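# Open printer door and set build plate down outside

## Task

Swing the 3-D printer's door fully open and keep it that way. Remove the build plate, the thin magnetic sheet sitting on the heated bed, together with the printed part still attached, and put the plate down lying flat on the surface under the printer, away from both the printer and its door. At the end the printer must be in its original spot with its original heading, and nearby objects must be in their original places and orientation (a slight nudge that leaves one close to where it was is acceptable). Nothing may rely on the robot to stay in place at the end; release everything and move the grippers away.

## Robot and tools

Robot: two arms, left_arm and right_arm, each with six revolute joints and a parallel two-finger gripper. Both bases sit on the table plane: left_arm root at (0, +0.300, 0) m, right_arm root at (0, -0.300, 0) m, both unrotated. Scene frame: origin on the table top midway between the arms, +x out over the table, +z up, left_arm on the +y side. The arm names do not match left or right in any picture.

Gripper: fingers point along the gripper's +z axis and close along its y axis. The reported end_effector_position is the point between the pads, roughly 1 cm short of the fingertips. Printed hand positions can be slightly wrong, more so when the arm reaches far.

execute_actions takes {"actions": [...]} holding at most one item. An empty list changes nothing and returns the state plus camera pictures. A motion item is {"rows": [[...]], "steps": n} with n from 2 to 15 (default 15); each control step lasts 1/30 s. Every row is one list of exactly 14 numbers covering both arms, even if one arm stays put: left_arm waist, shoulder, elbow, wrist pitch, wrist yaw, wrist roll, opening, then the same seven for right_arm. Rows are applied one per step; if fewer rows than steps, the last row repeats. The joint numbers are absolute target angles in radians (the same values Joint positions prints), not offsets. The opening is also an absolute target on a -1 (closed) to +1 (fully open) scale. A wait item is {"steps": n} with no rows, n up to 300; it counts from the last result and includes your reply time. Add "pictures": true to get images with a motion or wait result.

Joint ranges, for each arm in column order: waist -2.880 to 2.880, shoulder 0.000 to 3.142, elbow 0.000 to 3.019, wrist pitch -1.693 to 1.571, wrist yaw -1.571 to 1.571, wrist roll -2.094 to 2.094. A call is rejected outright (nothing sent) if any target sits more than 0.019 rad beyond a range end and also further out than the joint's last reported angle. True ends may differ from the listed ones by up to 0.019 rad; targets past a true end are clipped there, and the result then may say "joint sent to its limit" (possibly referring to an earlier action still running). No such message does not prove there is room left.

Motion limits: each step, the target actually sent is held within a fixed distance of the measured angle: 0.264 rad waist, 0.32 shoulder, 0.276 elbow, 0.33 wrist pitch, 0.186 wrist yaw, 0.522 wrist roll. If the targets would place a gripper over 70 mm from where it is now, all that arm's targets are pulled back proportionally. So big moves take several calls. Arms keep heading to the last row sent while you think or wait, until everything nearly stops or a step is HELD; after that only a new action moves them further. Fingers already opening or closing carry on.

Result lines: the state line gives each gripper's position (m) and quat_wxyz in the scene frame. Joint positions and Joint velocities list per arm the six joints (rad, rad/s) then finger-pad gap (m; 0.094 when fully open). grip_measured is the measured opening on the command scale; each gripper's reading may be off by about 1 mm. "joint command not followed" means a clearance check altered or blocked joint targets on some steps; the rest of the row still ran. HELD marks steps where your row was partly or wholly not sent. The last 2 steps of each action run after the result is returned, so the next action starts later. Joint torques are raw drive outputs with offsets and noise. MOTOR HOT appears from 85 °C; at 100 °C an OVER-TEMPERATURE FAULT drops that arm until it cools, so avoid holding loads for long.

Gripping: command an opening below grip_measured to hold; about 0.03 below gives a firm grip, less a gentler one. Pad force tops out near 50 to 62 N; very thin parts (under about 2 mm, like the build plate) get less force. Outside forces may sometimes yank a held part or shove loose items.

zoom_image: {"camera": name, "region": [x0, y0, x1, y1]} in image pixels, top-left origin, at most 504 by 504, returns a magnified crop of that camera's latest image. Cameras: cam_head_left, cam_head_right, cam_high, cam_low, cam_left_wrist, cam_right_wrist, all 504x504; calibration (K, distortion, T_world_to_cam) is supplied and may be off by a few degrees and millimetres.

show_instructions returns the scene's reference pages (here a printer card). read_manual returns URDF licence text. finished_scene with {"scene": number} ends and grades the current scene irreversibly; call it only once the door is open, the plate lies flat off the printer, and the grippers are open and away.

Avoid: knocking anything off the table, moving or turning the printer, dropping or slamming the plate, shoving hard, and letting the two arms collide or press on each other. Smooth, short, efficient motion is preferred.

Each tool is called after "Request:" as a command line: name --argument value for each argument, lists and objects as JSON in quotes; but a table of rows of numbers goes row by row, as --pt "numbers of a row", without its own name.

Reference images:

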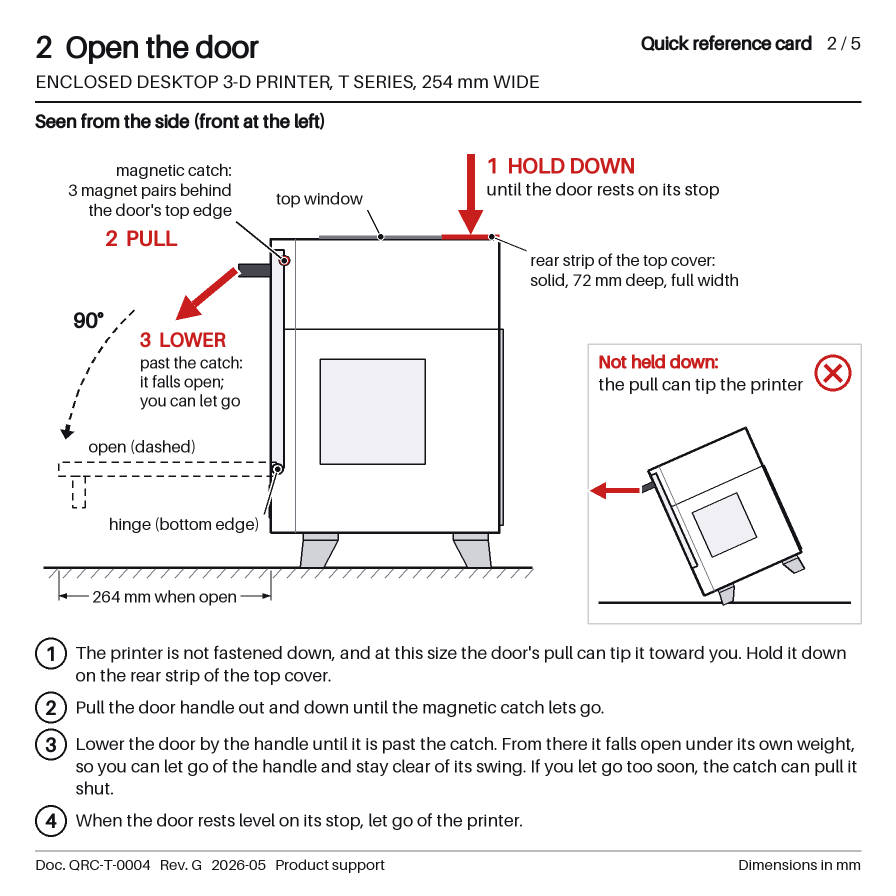

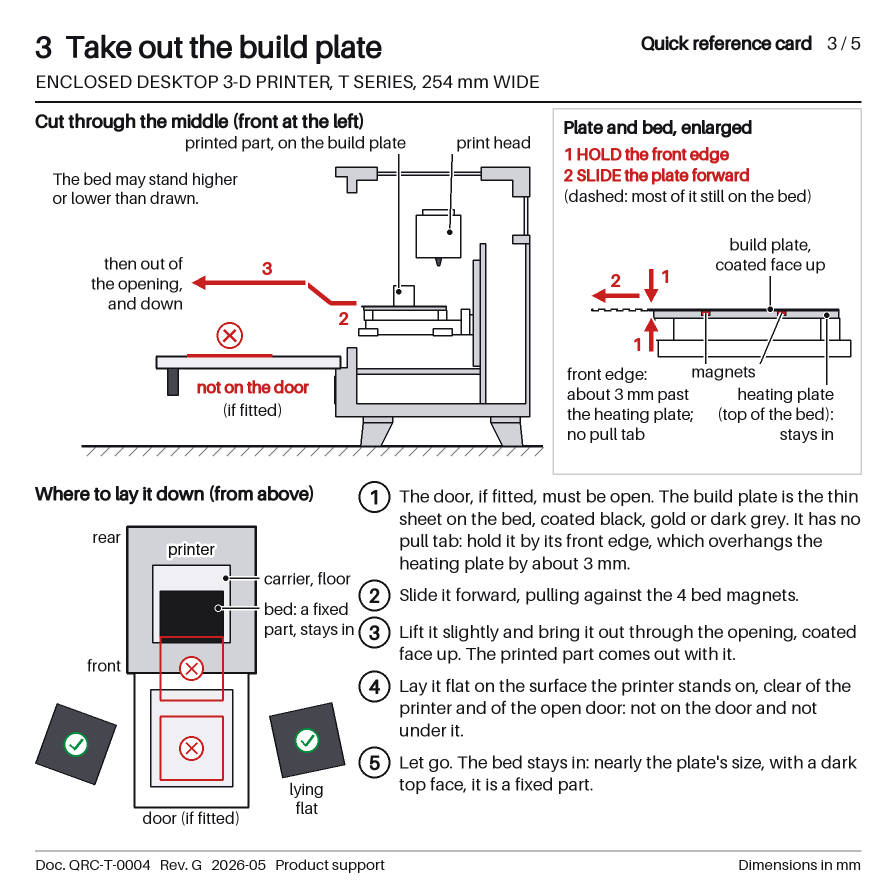

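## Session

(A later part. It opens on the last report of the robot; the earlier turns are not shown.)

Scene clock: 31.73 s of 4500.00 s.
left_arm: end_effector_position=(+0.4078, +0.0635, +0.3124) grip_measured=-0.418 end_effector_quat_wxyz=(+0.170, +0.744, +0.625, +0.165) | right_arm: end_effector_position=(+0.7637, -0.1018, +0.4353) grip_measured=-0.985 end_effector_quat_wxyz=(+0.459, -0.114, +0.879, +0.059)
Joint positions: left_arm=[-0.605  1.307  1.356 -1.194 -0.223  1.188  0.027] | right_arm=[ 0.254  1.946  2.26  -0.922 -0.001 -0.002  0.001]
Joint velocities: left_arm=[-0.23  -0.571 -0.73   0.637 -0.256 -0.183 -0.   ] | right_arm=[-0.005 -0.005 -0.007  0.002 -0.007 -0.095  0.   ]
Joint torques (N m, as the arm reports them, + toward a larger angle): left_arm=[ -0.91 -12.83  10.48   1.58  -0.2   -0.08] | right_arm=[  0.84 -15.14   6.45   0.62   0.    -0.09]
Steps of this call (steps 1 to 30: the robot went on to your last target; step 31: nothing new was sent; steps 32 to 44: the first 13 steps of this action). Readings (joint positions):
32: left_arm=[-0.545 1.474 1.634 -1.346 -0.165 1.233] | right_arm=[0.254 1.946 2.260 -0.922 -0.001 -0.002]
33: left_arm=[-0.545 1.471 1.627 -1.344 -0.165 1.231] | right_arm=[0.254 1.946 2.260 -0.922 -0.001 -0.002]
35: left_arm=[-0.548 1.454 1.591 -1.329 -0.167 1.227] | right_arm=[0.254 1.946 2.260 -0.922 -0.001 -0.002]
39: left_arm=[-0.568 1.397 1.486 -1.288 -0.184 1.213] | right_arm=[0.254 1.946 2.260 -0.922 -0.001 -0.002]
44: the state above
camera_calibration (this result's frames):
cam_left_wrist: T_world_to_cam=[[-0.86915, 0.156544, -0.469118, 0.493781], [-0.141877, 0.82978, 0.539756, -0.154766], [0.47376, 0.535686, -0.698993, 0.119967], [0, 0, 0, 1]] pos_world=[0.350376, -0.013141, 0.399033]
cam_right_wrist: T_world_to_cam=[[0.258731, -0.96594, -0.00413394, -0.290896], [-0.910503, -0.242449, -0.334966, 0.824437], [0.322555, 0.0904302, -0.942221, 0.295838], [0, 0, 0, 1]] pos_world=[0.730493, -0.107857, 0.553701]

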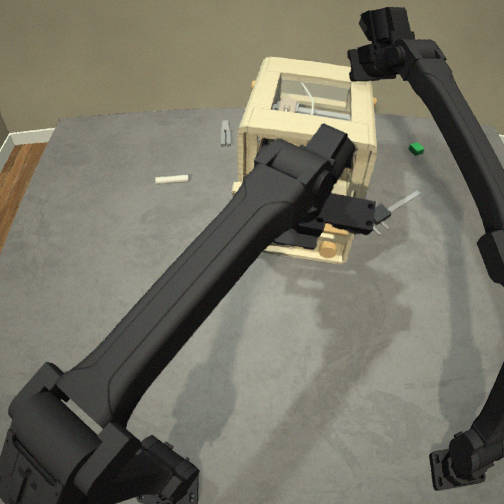

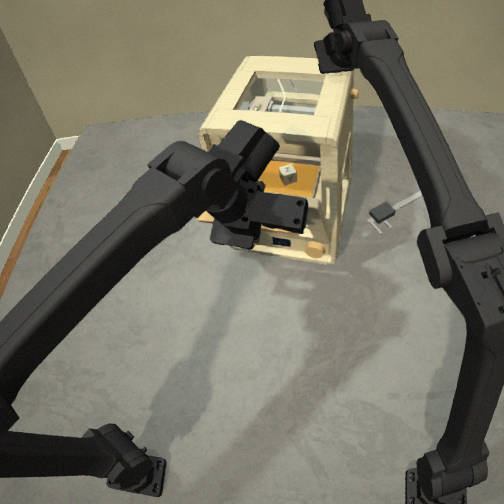

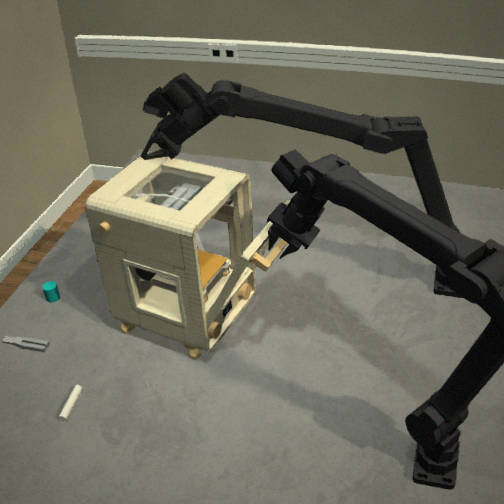

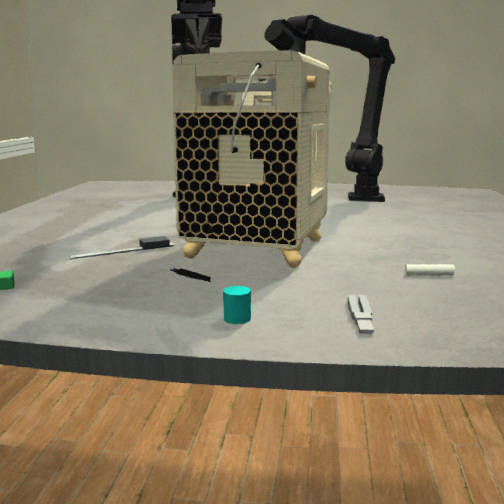

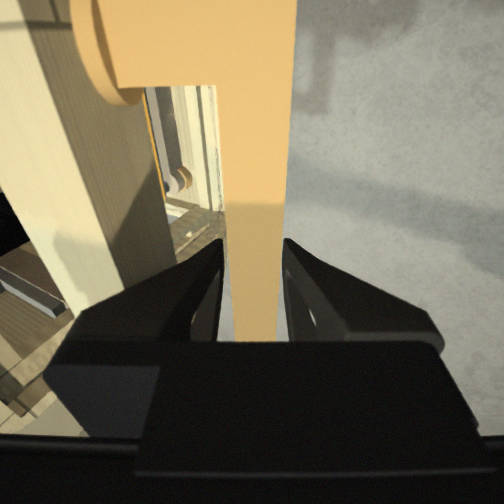

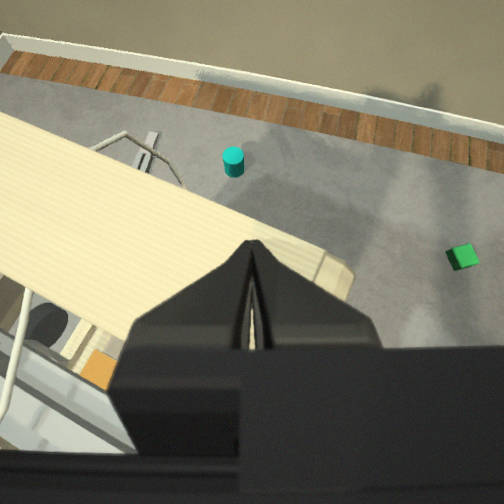

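Request:
execute_actions --actions '[{"rows":[[-0.647,1.214,1.228,-1.066,-0.264,1.143,-0.42,0.26,2.01,2.22,-0.96,0,0,-1],[-0.655,1.197,1.199,-1.040,-0.276,1.140,-0.42,0.26,2.01,2.22,-0.96,0,0,-1],[-0.664,1.180,1.170,-1.015,-0.288,1.138,-0.42,0.26,2.01,2.22,-0.96,0,0,-1],[-0.673,1.163,1.142,-0.989,-0.300,1.135,-0.42,0.26,2.01,2.22,-0.96,0,0,-1],[-0.681,1.146,1.114,-0.963,-0.312,1.132,-0.42,0.26,2.01,2.22,-0.96,0,0,-1],[-0.690,1.129,1.085,-0.937,-0.324,1.129,-0.42,0.26,2.01,2.22,-0.96,0,0,-1],[-0.698,1.112,1.056,-0.912,-0.336,1.127,-0.42,0.26,2.01,2.22,-0.96,0,0,-1],[-0.707,1.095,1.028,-0.886,-0.348,1.124,-0.42,0.26,2.01,2.22,-0.96,0,0,-1]],"steps":13}]' --pictures true

Scene clock: 32.63 s of 4500.00 s.
left_arm: end_effector_position=(+0.3559, +0.0727, +0.2695) grip_measured=-0.418 end_effector_quat_wxyz=(+0.233, +0.726, +0.609, +0.218) | right_arm: end_effector_position=(+0.7637, -0.1018, +0.4353) grip_measured=-0.985 end_effector_quat_wxyz=(+0.459, -0.114, +0.879, +0.059)
Joint positions: left_arm=[-0.704  1.102  1.023 -0.927 -0.34   1.141  0.027] | right_arm=[ 0.254  1.946  2.26  -0.922 -0.001 -0.002  0.001]
Joint velocities: left_arm=[-0.112 -0.171 -0.256  0.071 -0.022 -0.051  0.001] | right_arm=[-0.024 -0.015 -0.002  0.017 -0.051 -0.095  0.   ]
Joint torques (N m, as the arm reports them, + toward a larger angle): left_arm=[-0.28 -8.11 12.91  3.02 -0.39 -0.03] | right_arm=[  0.78 -15.2    6.47   0.66  -0.07  -0.09]
Steps of this call (steps 1 to 2: the last 2 steps of your previous action; steps 3 to 16: the robot went on to your last target; steps 17 to 27: the first 11 steps of this action). Readings (joint positions):
17: left_arm=[-0.636 1.227 1.253 -1.109 -0.252 1.159] | right_arm=[0.254 1.946 2.260 -0.922 -0.001 -0.002]
18: left_arm=[-0.637 1.223 1.244 -1.093 -0.262 1.158] | right_arm=[0.254 1.946 2.260 -0.922 -0.001 -0.002]
20: left_arm=[-0.646 1.205 1.204 -1.048 -0.285 1.155] | right_arm=[0.254 1.946 2.260 -0.922 -0.001 -0.002]
24: left_arm=[-0.682 1.140 1.083 -0.955 -0.332 1.147] | right_arm=[0.254 1.946 2.260 -0.922 -0.001 -0.002]
27: the state above
camera_calibration (this result's frames):
cam_left_wrist: T_world_to_cam=[[-0.776614, 0.143574, -0.613398, 0.433982], [-0.22695, 0.844544, 0.485015, -0.102662], [0.587677, 0.51588, -0.6233, 0.0501285], [0, 0, 0, 1]] pos_world=[0.284278, -0.00146623, 0.347242]
cam_right_wrist: T_world_to_cam=[[0.258731, -0.96594, -0.00413394, -0.290896], [-0.910503, -0.242449, -0.334966, 0.824437], [0.322555, 0.0904302, -0.942221, 0.295838], [0, 0, 0, 1]] pos_world=[0.730493, -0.107857, 0.553701]

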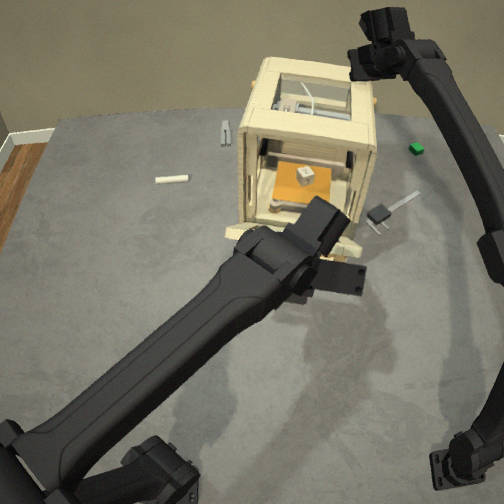

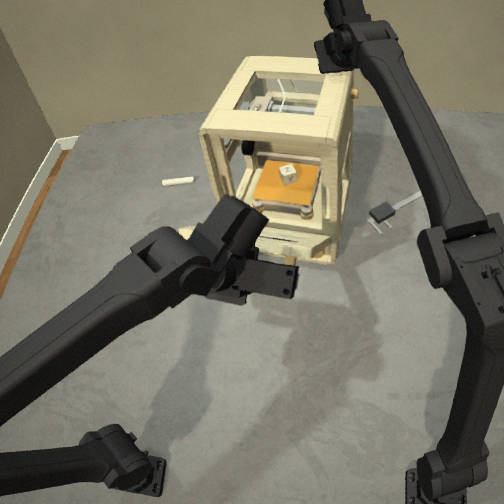

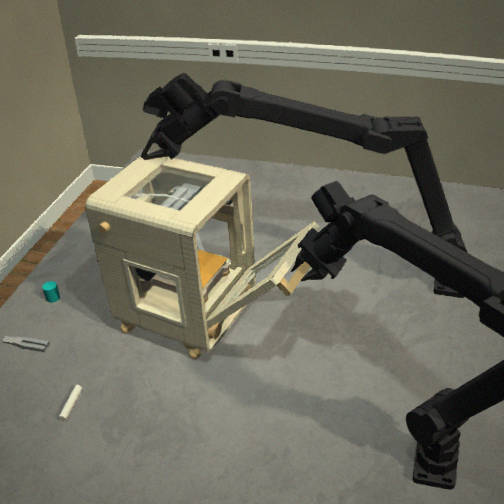

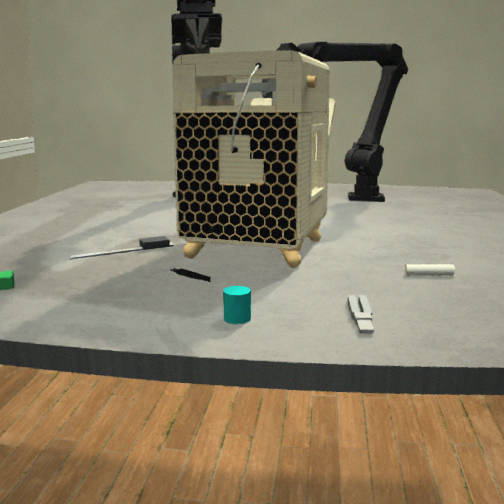

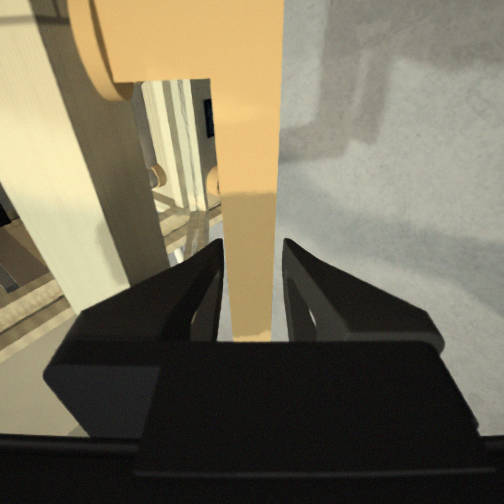

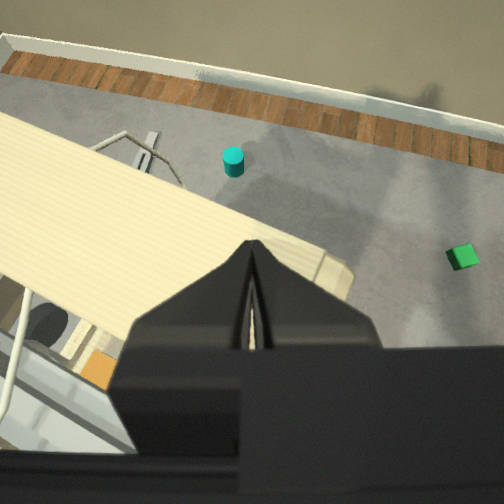

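Request:
execute_actions --actions '[{"rows":[[-0.715,1.085,1.050,-0.907,-0.353,1.117,-0.40,0.26,2.01,2.22,-0.96,0,0,-1],[-0.724,1.075,1.065,-0.929,-0.358,1.109,-0.40,0.26,2.01,2.22,-0.96,0,0,-1],[-0.732,1.064,1.078,-0.950,-0.363,1.102,-0.40,0.26,2.01,2.22,-0.96,0,0,-1],[-0.741,1.054,1.090,-0.972,-0.368,1.094,-0.40,0.26,2.01,2.22,-0.96,0,0,-1],[-0.749,1.043,1.100,-0.993,-0.372,1.087,-0.40,0.26,2.01,2.22,-0.96,0,0,-1],[-0.758,1.033,1.110,-1.015,-0.377,1.079,-0.40,0.26,2.01,2.22,-0.96,0,0,-1],[-0.766,1.022,1.120,-1.036,-0.382,1.072,-0.40,0.26,2.01,2.22,-0.96,0,0,-1],[-0.775,1.012,1.130,-1.058,-0.387,1.064,-0.40,0.26,2.01,2.22,-0.96,0,0,-1],[-0.783,1.002,1.140,-1.080,-0.392,1.057,-0.40,0.26,2.01,2.22,-0.96,0,0,-1],[-0.790,0.992,1.150,-1.100,-0.396,1.050,-0.40,0.26,2.01,2.22,-0.96,0,0,-1]],"steps":15}]' --pictures true

Scene clock: 36.33 s of 4500.00 s.
left_arm: end_effector_position=(+0.3151, +0.0766, +0.3181) grip_measured=-0.403 end_effector_quat_wxyz=(+0.241, +0.724, +0.607, +0.223) | right_arm: end_effector_position=(+0.7637, -0.1018, +0.4353) grip_measured=-0.985 end_effector_quat_wxyz=(+0.459, -0.114, +0.879, +0.059)
Joint positions: left_arm=[-0.786  1.006  1.082 -1.089 -0.39   1.074  0.028] | right_arm=[ 0.254  1.946  2.26  -0.922 -0.001 -0.002  0.001]
Joint velocities: left_arm=[-0.054 -0.288  0.344 -0.037 -0.022 -0.095  0.001] | right_arm=[-0.015 -0.005  0.007  0.007  0.007 -0.081  0.001]
Joint torques (N m, as the arm reports them, + toward a larger angle): left_arm=[-0.92 -6.21 15.45  0.66 -0.32 -0.16] | right_arm=[  0.8  -15.26   6.48   0.67  -0.03  -0.1 ]
Steps of this call (steps 1 to 2: the last 2 steps of your previous action; steps 3 to 30: the robot went on to your last target; steps 31 to 90: nothing new was sent; then 0.27 s passed at rest; steps 91 to 103: the first 13 steps of this action). Readings (joint positions):
91: left_arm=[-0.706 1.098 1.018 -0.911 -0.345 1.135] | right_arm=[0.254 1.946 2.260 -0.922 -0.001 -0.002]
92: left_arm=[-0.707 1.098 1.018 -0.914 -0.348 1.133] | right_arm=[0.254 1.946 2.260 -0.922 -0.001 -0.002]
94: left_arm=[-0.715 1.093 1.018 -0.934 -0.358 1.126] | right_arm=[0.254 1.946 2.260 -0.922 -0.001 -0.002]
98: left_arm=[-0.750 1.063 1.032 -1.016 -0.375 1.101] | right_arm=[0.254 1.946 2.260 -0.922 -0.001 -0.002]
103: the state above
camera_calibration (this result's frames):
cam_left_wrist: T_world_to_cam=[[-0.764427, 0.142829, -0.628691, 0.432617], [-0.233581, 0.847543, 0.476561, -0.134274], [0.600909, 0.511146, -0.614522, 0.0957622], [0, 0, 0, 1]] pos_world=[0.241795, 0.00306412, 0.39482]
cam_right_wrist: T_world_to_cam=[[0.258731, -0.96594, -0.00413394, -0.290896], [-0.910503, -0.242449, -0.334966, 0.824437], [0.322555, 0.0904302, -0.942221, 0.295838], [0, 0, 0, 1]] pos_world=[0.730493, -0.107857, 0.553701]

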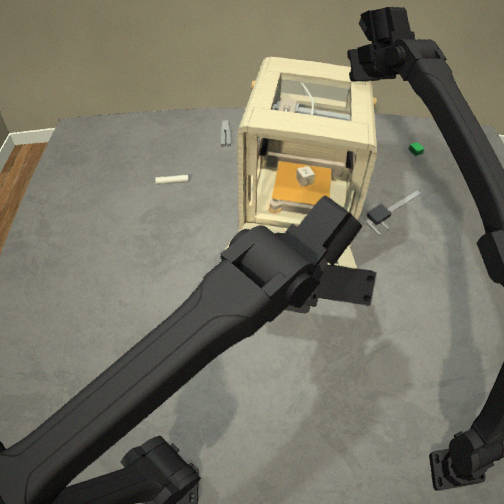

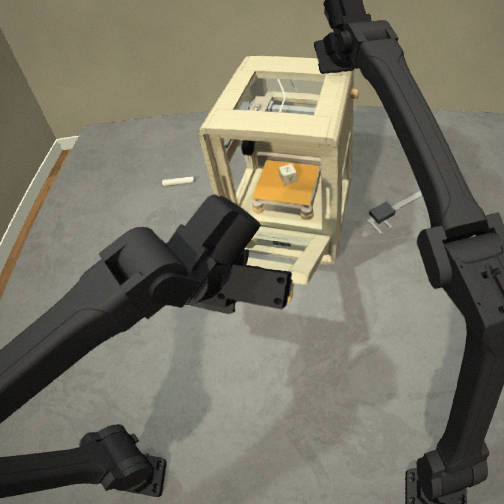

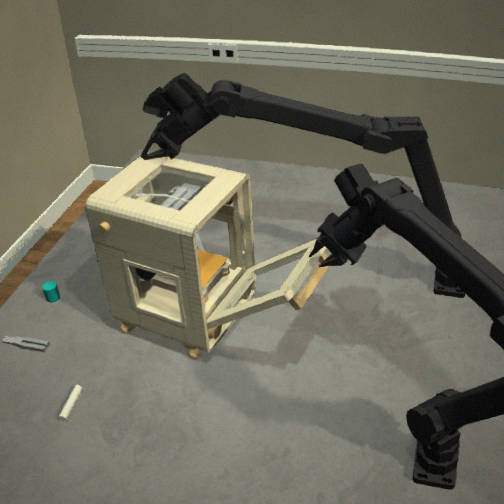

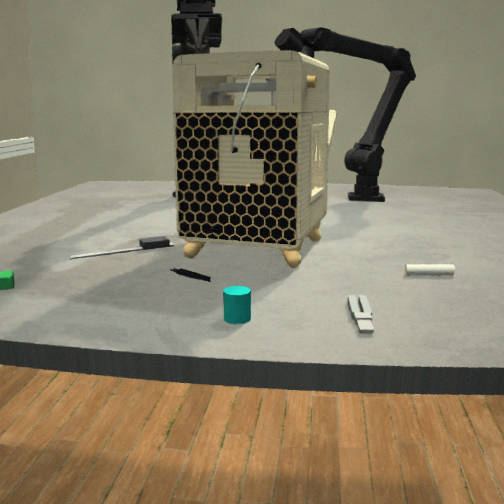

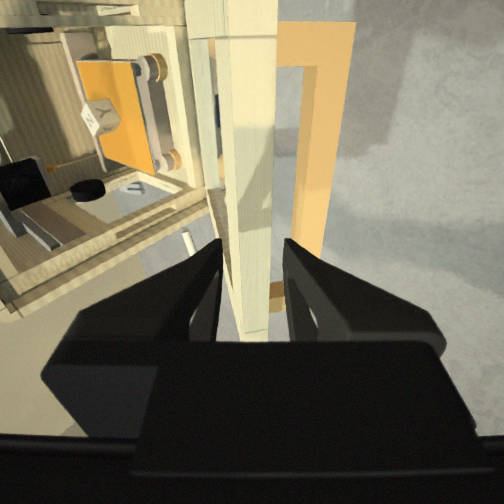

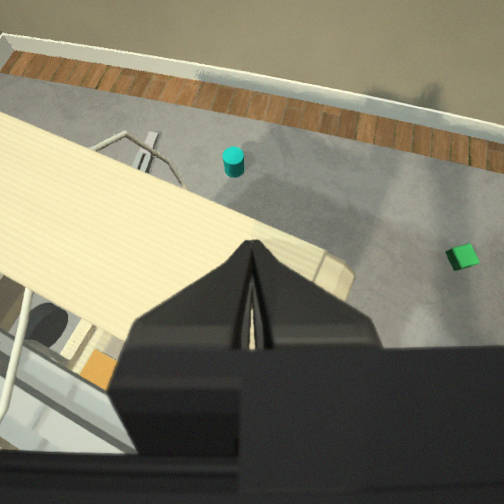

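Request:
execute_actions --actions '[{"steps":10}]' --pictures true

Scene clock: 36.67 s of 4500.00 s.
left_arm: end_effector_position=(+0.3153, +0.0768, +0.3434) grip_measured=-0.402 end_effector_quat_wxyz=(+0.268, +0.710, +0.611, +0.225) | right_arm: end_effector_position=(+0.7621, -0.1021, +0.4349) grip_measured=-0.985 end_effector_quat_wxyz=(+0.457, -0.114, +0.880, +0.058)
Joint positions: left_arm=[-0.786  0.982  1.115 -1.09  -0.393  1.062  0.028] | right_arm=[ 0.254  1.943  2.256 -0.925 -0.001 -0.002  0.001]
Joint velocities: left_arm=[-0.015 -0.005  0.007  0.002  0.007  0.022  0.   ] | right_arm=[-0.005 -0.015 -0.002  0.007  0.022  0.007 -0.001]
Joint torques (N m, as the arm reports them, + toward a larger angle): left_arm=[-1.65 -5.3  14.19  0.7  -0.23 -0.08] | right_arm=[  0.75 -15.14   6.77   0.77  -0.02  -0.09]
Kept back: nothing.
Steps of this call (steps 1 to 2: the last 2 steps of your previous action; steps 3 to 10: the robot went on to your last target). Readings (joint positions):
1: left_arm=[-0.786 0.998 1.093 -1.089 -0.391 1.072] | right_arm=[0.254 1.946 2.260 -0.922 -0.001 -0.002]
2: left_arm=[-0.786 0.991 1.102 -1.089 -0.392 1.069] | right_arm=[0.254 1.946 2.260 -0.922 -0.001 -0.002]
4: left_arm=[-0.786 0.983 1.113 -1.089 -0.393 1.066] | right_arm=[0.254 1.946 2.260 -0.922 -0.001 -0.002]
8: left_arm=[-0.786 0.982 1.115 -1.090 -0.393 1.062] | right_arm=[0.254 1.943 2.256 -0.925 -0.001 -0.002]
10: the state above
camera_calibration (this result's frames):
cam_left_wrist: T_world_to_cam=[[-0.740036, 0.10511, -0.664303, 0.45606], [-0.260819, 0.865569, 0.427508, -0.12244], [0.619936, 0.489634, -0.613138, 0.106275], [0, 0, 0, 1]] pos_world=[0.239682, 0.00600774, 0.420468]
cam_right_wrist: T_world_to_cam=[[0.259016, -0.965863, -0.00438371, -0.290921], [-0.911798, -0.243015, -0.33101, 0.821969], [0.318646, 0.0897341, -0.943617, 0.299492], [0, 0, 0, 1]] pos_world=[0.729391, -0.108113, 0.553411]

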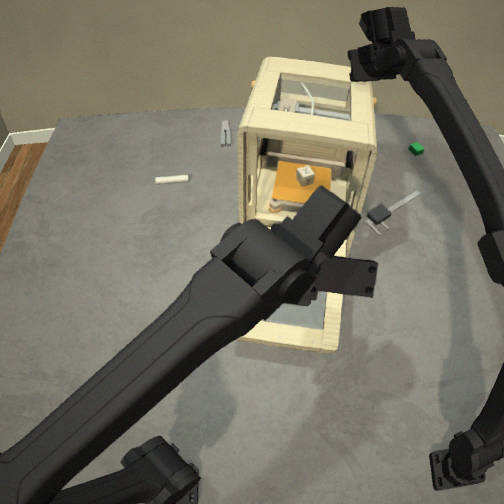

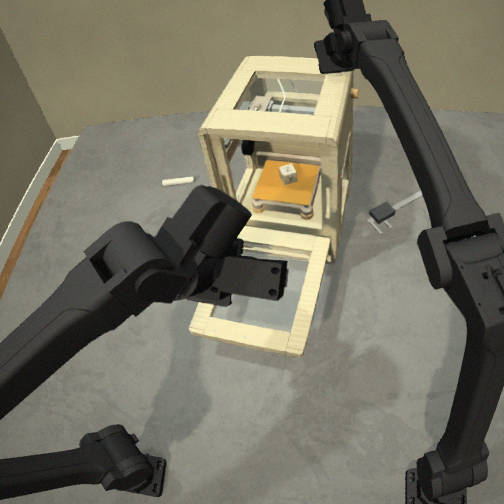

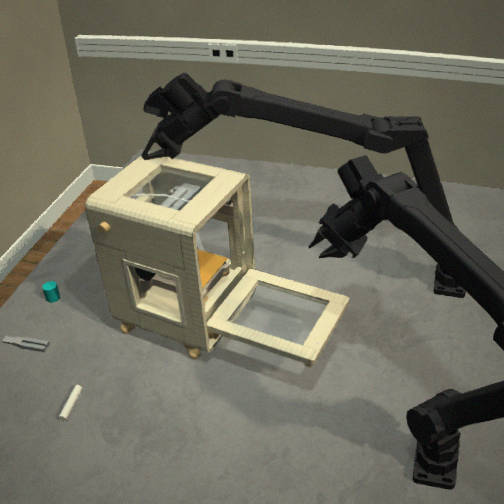

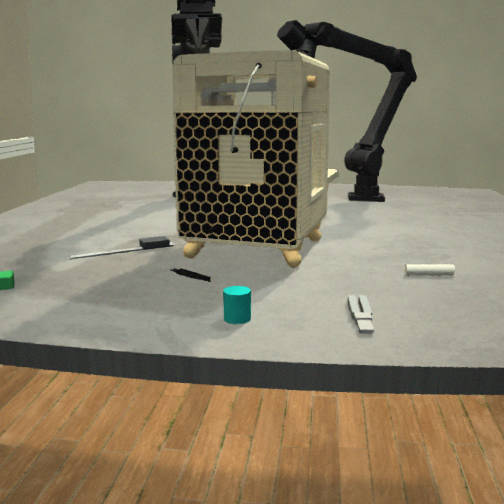

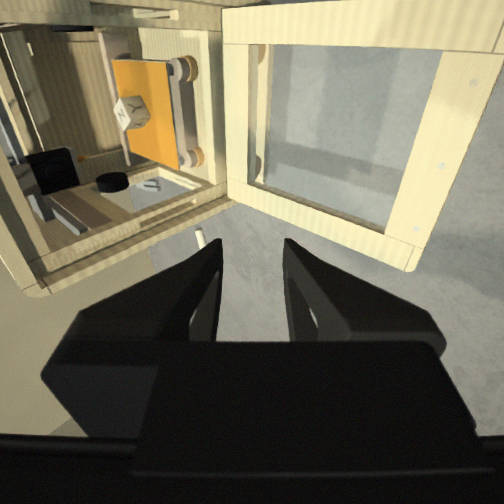

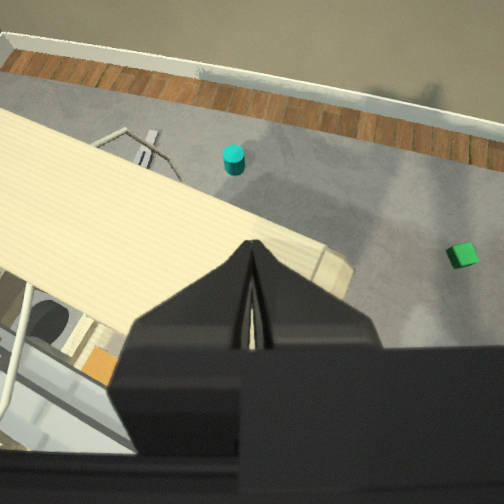

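Request:
zoom_image --camera "cam_left_wrist" --region '[60, 20, 260, 220]'

Request:
zoom_image --camera "cam_high" --region '[160, 200, 300, 340]'

Request:
zoom_image --camera "cam_head_right" --region '[210, 120, 350, 260]'

Region (60, 20, 260, 220) of cam_left_wrist's 504x504 image, scaled by 2.520, with more detail than that image has.

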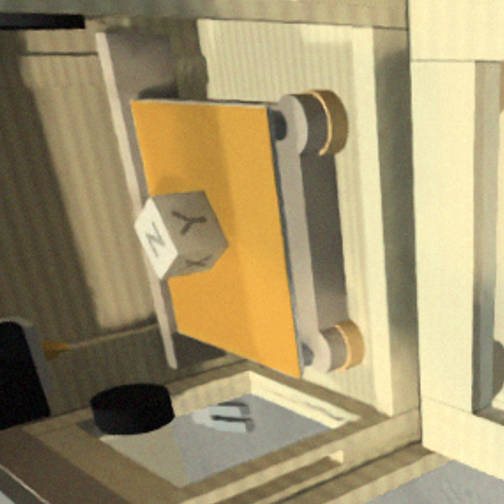

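Region (160, 200, 300, 340) of cam_high's 504x504 image, scaled by 3.600, with more detail than that image has.

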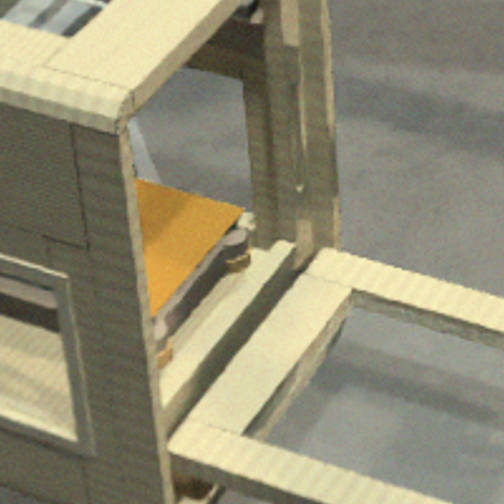

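Region (210, 120, 350, 260) of cam_head_right's 504x504 image, scaled by 3.600, with more detail than that image has.

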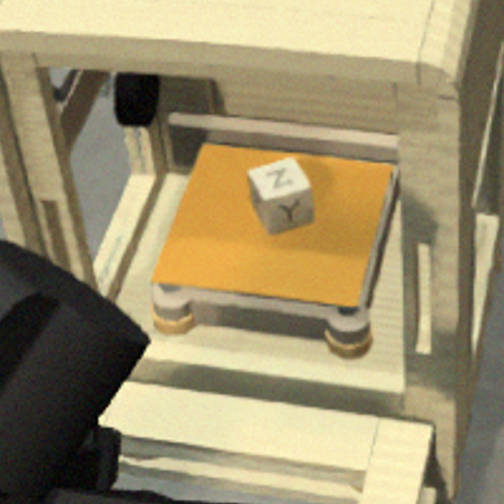

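Request:
execute_actions --actions '[{"rows":[[-0.781,1.004,1.098,-1.009,-0.395,1.079,-0.4,0.26,2.01,2.22,-0.96,0,0,-1],[-0.776,1.022,1.081,-0.929,-0.398,1.096,-0.4,0.26,2.01,2.22,-0.96,0,0,-1],[-0.771,1.041,1.063,-0.848,-0.400,1.113,-0.4,0.26,2.01,2.22,-0.96,0,0,-1],[-0.766,1.060,1.046,-0.768,-0.402,1.130,-0.4,0.26,2.01,2.22,-0.96,0,0,-1],[-0.761,1.078,1.029,-0.687,-0.405,1.147,-0.4,0.26,2.01,2.22,-0.96,0,0,-1],[-0.756,1.097,1.012,-0.606,-0.407,1.164,-0.4,0.26,2.01,2.22,-0.96,0,0,-1],[-0.751,1.116,0.995,-0.526,-0.409,1.181,-0.4,0.26,2.01,2.22,-0.96,0,0,-1],[-0.747,1.134,0.978,-0.445,-0.412,1.198,-0.4,0.26,2.01,2.22,-0.96,0,0,-1],[-0.742,1.153,0.960,-0.365,-0.414,1.215,-0.4,0.26,2.01,2.22,-0.96,0,0,-1],[-0.737,1.172,0.943,-0.284,-0.416,1.232,-0.4,0.26,2.01,2.22,-0.96,0,0,-1],[-0.732,1.190,0.926,-0.203,-0.419,1.249,-0.38,0.26,2.01,2.22,-0.96,0,0,-1],[-0.727,1.209,0.909,-0.123,-0.421,1.266,-0.36,0.26,2.01,2.22,-0.96,0,0,-1],[-0.722,1.228,0.892,-0.042,-0.423,1.283,-0.36,0.26,2.01,2.22,-0.96,0,0,-1],[-0.717,1.246,0.875,0.038,-0.426,1.300,-0.36,0.26,2.01,2.22,-0.96,0,0,-1],[-0.712,1.265,0.857,0.119,-0.428,1.317,-0.36,0.26,2.01,2.22,-0.96,0,0,-1]],"steps":15}]' --pictures false

Request:
execute_actions --actions '[{"rows":[[-0.707,1.284,0.840,0.200,-0.430,1.334,-0.36,0.26,2.01,2.22,-0.96,0,0,-1],[-0.702,1.302,0.823,0.280,-0.433,1.351,-0.36,0.26,2.01,2.22,-0.96,0,0,-1],[-0.697,1.321,0.806,0.361,-0.435,1.368,-0.36,0.26,2.01,2.22,-0.96,0,0,-1],[-0.692,1.340,0.789,0.441,-0.437,1.385,-0.36,0.26,2.01,2.22,-0.96,0,0,-1],[-0.687,1.358,0.772,0.522,-0.440,1.402,-0.36,0.26,2.01,2.22,-0.96,0,0,-1],[-0.682,1.377,0.754,0.603,-0.442,1.419,-0.36,0.26,2.01,2.22,-0.96,0,0,-1],[-0.677,1.396,0.737,0.683,-0.444,1.436,-0.36,0.26,2.01,2.22,-0.96,0,0,-1],[-0.672,1.414,0.720,0.764,-0.447,1.453,-0.36,0.26,2.01,2.22,-0.96,0,0,-1],[-0.668,1.433,0.703,0.844,-0.449,1.470,-0.36,0.26,2.01,2.22,-0.96,0,0,-1],[-0.663,1.452,0.686,0.925,-0.451,1.487,-0.36,0.26,2.01,2.22,-0.96,0,0,-1],[-0.658,1.470,0.669,0.925,-0.454,1.504,-0.36,0.26,2.01,2.22,-0.96,0,0,-1],[-0.653,1.489,0.652,0.925,-0.456,1.521,-0.36,0.26,2.01,2.22,-0.96,0,0,-1],[-0.648,1.508,0.634,0.925,-0.458,1.538,-0.36,0.26,2.01,2.22,-0.96,0,0,-1],[-0.643,1.526,0.617,0.925,-0.461,1.555,-0.36,0.26,2.01,2.22,-0.96,0,0,-1],[-0.638,1.545,0.600,0.925,-0.463,1.571,-0.36,0.26,2.01,2.22,-0.96,0,0,-1]],"steps":15}]' --pictures false

Request:
execute_actions --actions '[{"steps":12}]' --pictures true

Scene clock: 40.97 s of 4500.00 s.
left_arm: end_effector_position=(+0.4280, +0.0011, +0.3090) grip_measured=-0.365 end_effector_quat_wxyz=(+0.460, +0.627, +0.558, +0.289) | right_arm: end_effector_position=(+0.7621, -0.1021, +0.4349) grip_measured=-0.985 end_effector_quat_wxyz=(+0.457, -0.114, +0.880, +0.058)
Joint positions: left_arm=[-0.742  1.18   0.933 -0.217 -0.417  1.204  0.03 ] | right_arm=[ 0.254  1.943  2.256 -0.925 -0.001 -0.002  0.001]
Joint velocities: left_arm=[ 0.151  0.698 -0.593  2.352 -0.066  0.432  0.004] | right_arm=[ 0.005  0.005 -0.002 -0.007  0.037  0.037  0.   ]
Joint torques (N m, as the arm reports them, + toward a larger angle): left_arm=[-0.04 -9.85 10.84  1.92 -0.23  0.06] | right_arm=[  0.74 -14.94   6.78   0.79  -0.01  -0.09]
Steps of this call (steps 1 to 30: the robot went on to your last target; steps 31 to 90: nothing new was sent; then 0.87 s passed at rest; steps 91 to 103: the first 13 steps of this action). Readings (joint positions):
91: left_arm=[-0.786 0.982 1.113 -1.079 -0.393 1.062] | right_arm=[0.254 1.943 2.256 -0.925 -0.001 -0.002]
92: left_arm=[-0.786 0.982 1.107 -1.046 -0.394 1.066] | right_arm=[0.254 1.943 2.256 -0.925 -0.001 -0.002]
94: left_arm=[-0.784 0.990 1.087 -0.926 -0.397 1.081] | right_arm=[0.254 1.943 2.256 -0.925 -0.001 -0.002]
98: left_arm=[-0.769 1.056 1.029 -0.616 -0.406 1.128] | right_arm=[0.254 1.943 2.256 -0.925 -0.001 -0.002]
103: the state above

Scene clock: 41.47 s of 4500.00 s.
left_arm: end_effector_position=(+0.4735, +0.0217, +0.2791) grip_measured=-0.362 end_effector_quat_wxyz=(+0.617, +0.482, +0.462, +0.417) | right_arm: end_effector_position=(+0.7621, -0.1021, +0.4349) grip_measured=-0.985 end_effector_quat_wxyz=(+0.457, -0.114, +0.880, +0.058)
Joint positions: left_arm=[-0.668  1.441  0.681  0.882 -0.452  1.453  0.03 ] | right_arm=[ 0.254  1.943  2.256 -0.925 -0.001 -0.002  0.001]
Joint velocities: left_arm=[ 0.161  0.444 -0.432  0.564 -0.11   0.374 -0.001] | right_arm=[-0.005 -0.005 -0.012  0.007  0.051 -0.022  0.   ]
Joint torques (N m, as the arm reports them, + toward a larger angle): left_arm=[ 0.9  -8.5   7.12  1.77 -0.07  0.09] | right_arm=[  0.81 -14.91   6.78   0.79  -0.02  -0.09]
Steps of this call (steps 1 to 2: the last 2 steps of your previous action; steps 3 to 15: the first 13 steps of this action). Readings (joint positions):
3: left_arm=[-0.727 1.246 0.874 0.019 -0.424 1.253] | right_arm=[0.254 1.943 2.256 -0.925 -0.001 -0.002]
4: left_arm=[-0.722 1.264 0.856 0.099 -0.427 1.270] | right_arm=[0.254 1.943 2.256 -0.925 -0.001 -0.002]
6: left_arm=[-0.712 1.298 0.822 0.260 -0.431 1.303] | right_arm=[0.254 1.943 2.256 -0.925 -0.001 -0.002]
10: left_arm=[-0.692 1.362 0.759 0.585 -0.441 1.370] | right_arm=[0.254 1.943 2.256 -0.925 -0.001 -0.002]
15: the state above

Scene clock: 41.87 s of 4500.00 s.
left_arm: end_effector_position=(+0.4687, +0.0423, +0.1879) grip_measured=-0.362 end_effector_quat_wxyz=(+0.532, +0.556, +0.460, +0.443) | right_arm: end_effector_position=(+0.7621, -0.1021, +0.4349) grip_measured=-0.985 end_effector_quat_wxyz=(+0.457, -0.114, +0.880, +0.058)
Joint positions: left_arm=[-0.645  1.549  0.592  0.91  -0.46   1.553  0.03 ] | right_arm=[ 0.254  1.943  2.256 -0.925 -0.001 -0.002  0.001]
Joint velocities: left_arm=[-0.005 -0.005 -0.012  0.002 -0.007  0.066 -0.   ] | right_arm=[ 0.005 -0.005 -0.002  0.002 -0.022  0.007 -0.   ]
Joint torques (N m, as the arm reports them, + toward a larger angle): left_arm=[  0.17 -12.91   8.29   2.79  -0.14   0.08] | right_arm=[  0.77 -14.96   6.78   0.77  -0.01  -0.08]
Kept back: nothing.
Steps of this call (steps 1 to 2: the last 2 steps of your previous action; steps 3 to 12: the robot went on to your last target). Readings (joint positions):
1: left_arm=[-0.663 1.457 0.665 0.897 -0.455 1.470] | right_arm=[0.254 1.943 2.256 -0.925 -0.001 -0.002]
2: left_arm=[-0.658 1.474 0.648 0.904 -0.457 1.487] | right_arm=[0.254 1.943 2.256 -0.925 -0.001 -0.002]
4: left_arm=[-0.649 1.510 0.616 0.907 -0.459 1.514] | right_arm=[0.254 1.943 2.256 -0.925 -0.001 -0.002]
8: left_arm=[-0.645 1.549 0.592 0.907 -0.460 1.543] | right_arm=[0.254 1.943 2.256 -0.925 -0.001 -0.002]
12: the state above
camera_calibration (this result's frames):
cam_left_wrist: T_world_to_cam=[[-0.0291545, 0.00368459, -0.999568, 0.204004], [-0.424235, 0.905416, 0.0157112, 0.166262], [0.905083, 0.42451, -0.0248338, -0.30867], [0, 0, 0, 1]] pos_world=[0.355854, -0.020254, 0.193638]
cam_right_wrist: T_world_to_cam=[[0.259016, -0.965863, -0.00438371, -0.290921], [-0.911798, -0.243015, -0.33101, 0.821969], [0.318646, 0.0897341, -0.943617, 0.299492], [0, 0, 0, 1]] pos_world=[0.729391, -0.108113, 0.553411]

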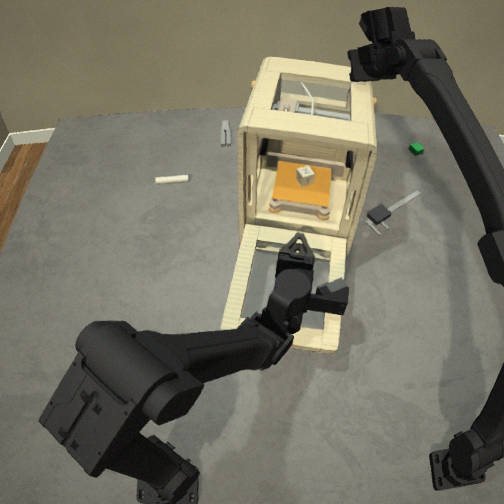

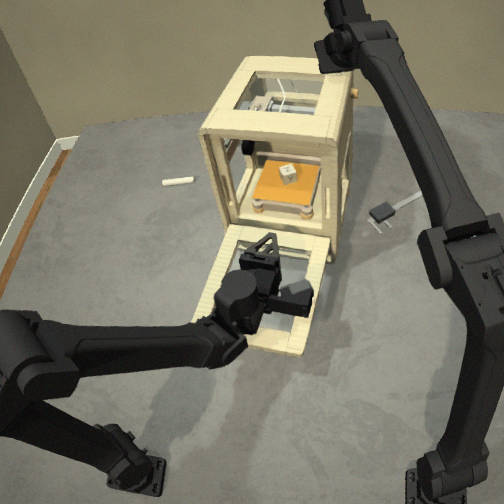

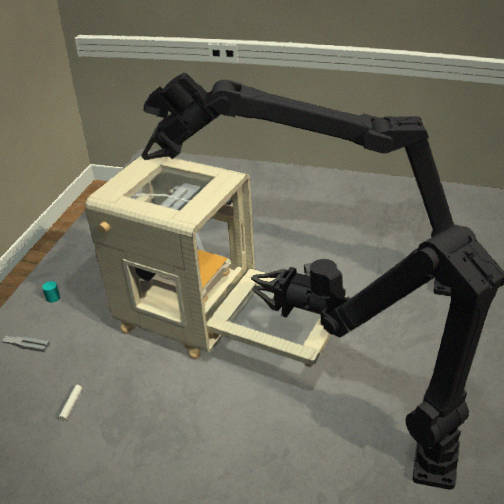

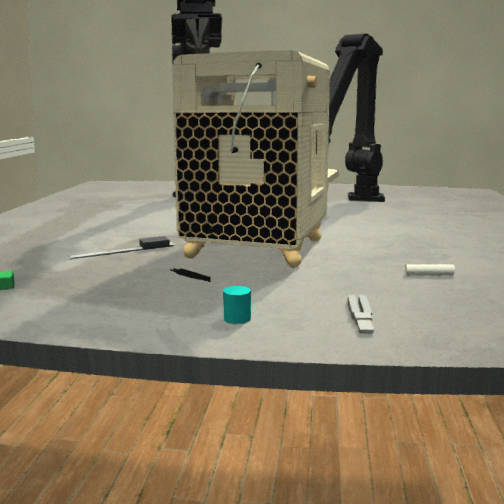

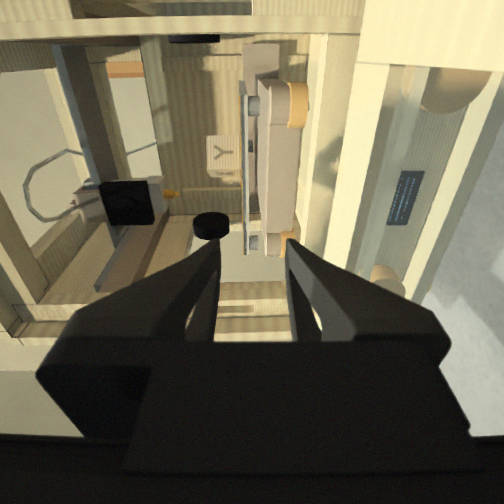

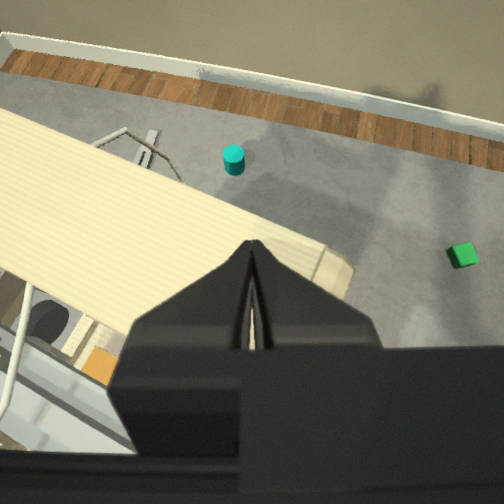

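Request:
zoom_image --camera "cam_left_wrist" --region '[190, 60, 330, 280]'

Region (190, 60, 330, 280) of cam_left_wrist's 504x504 image, scaled by 2.291, with more detail than that image has; it fills the left 321 columns of this view, and the rest is white.

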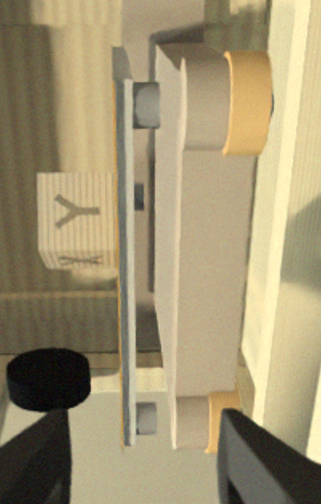

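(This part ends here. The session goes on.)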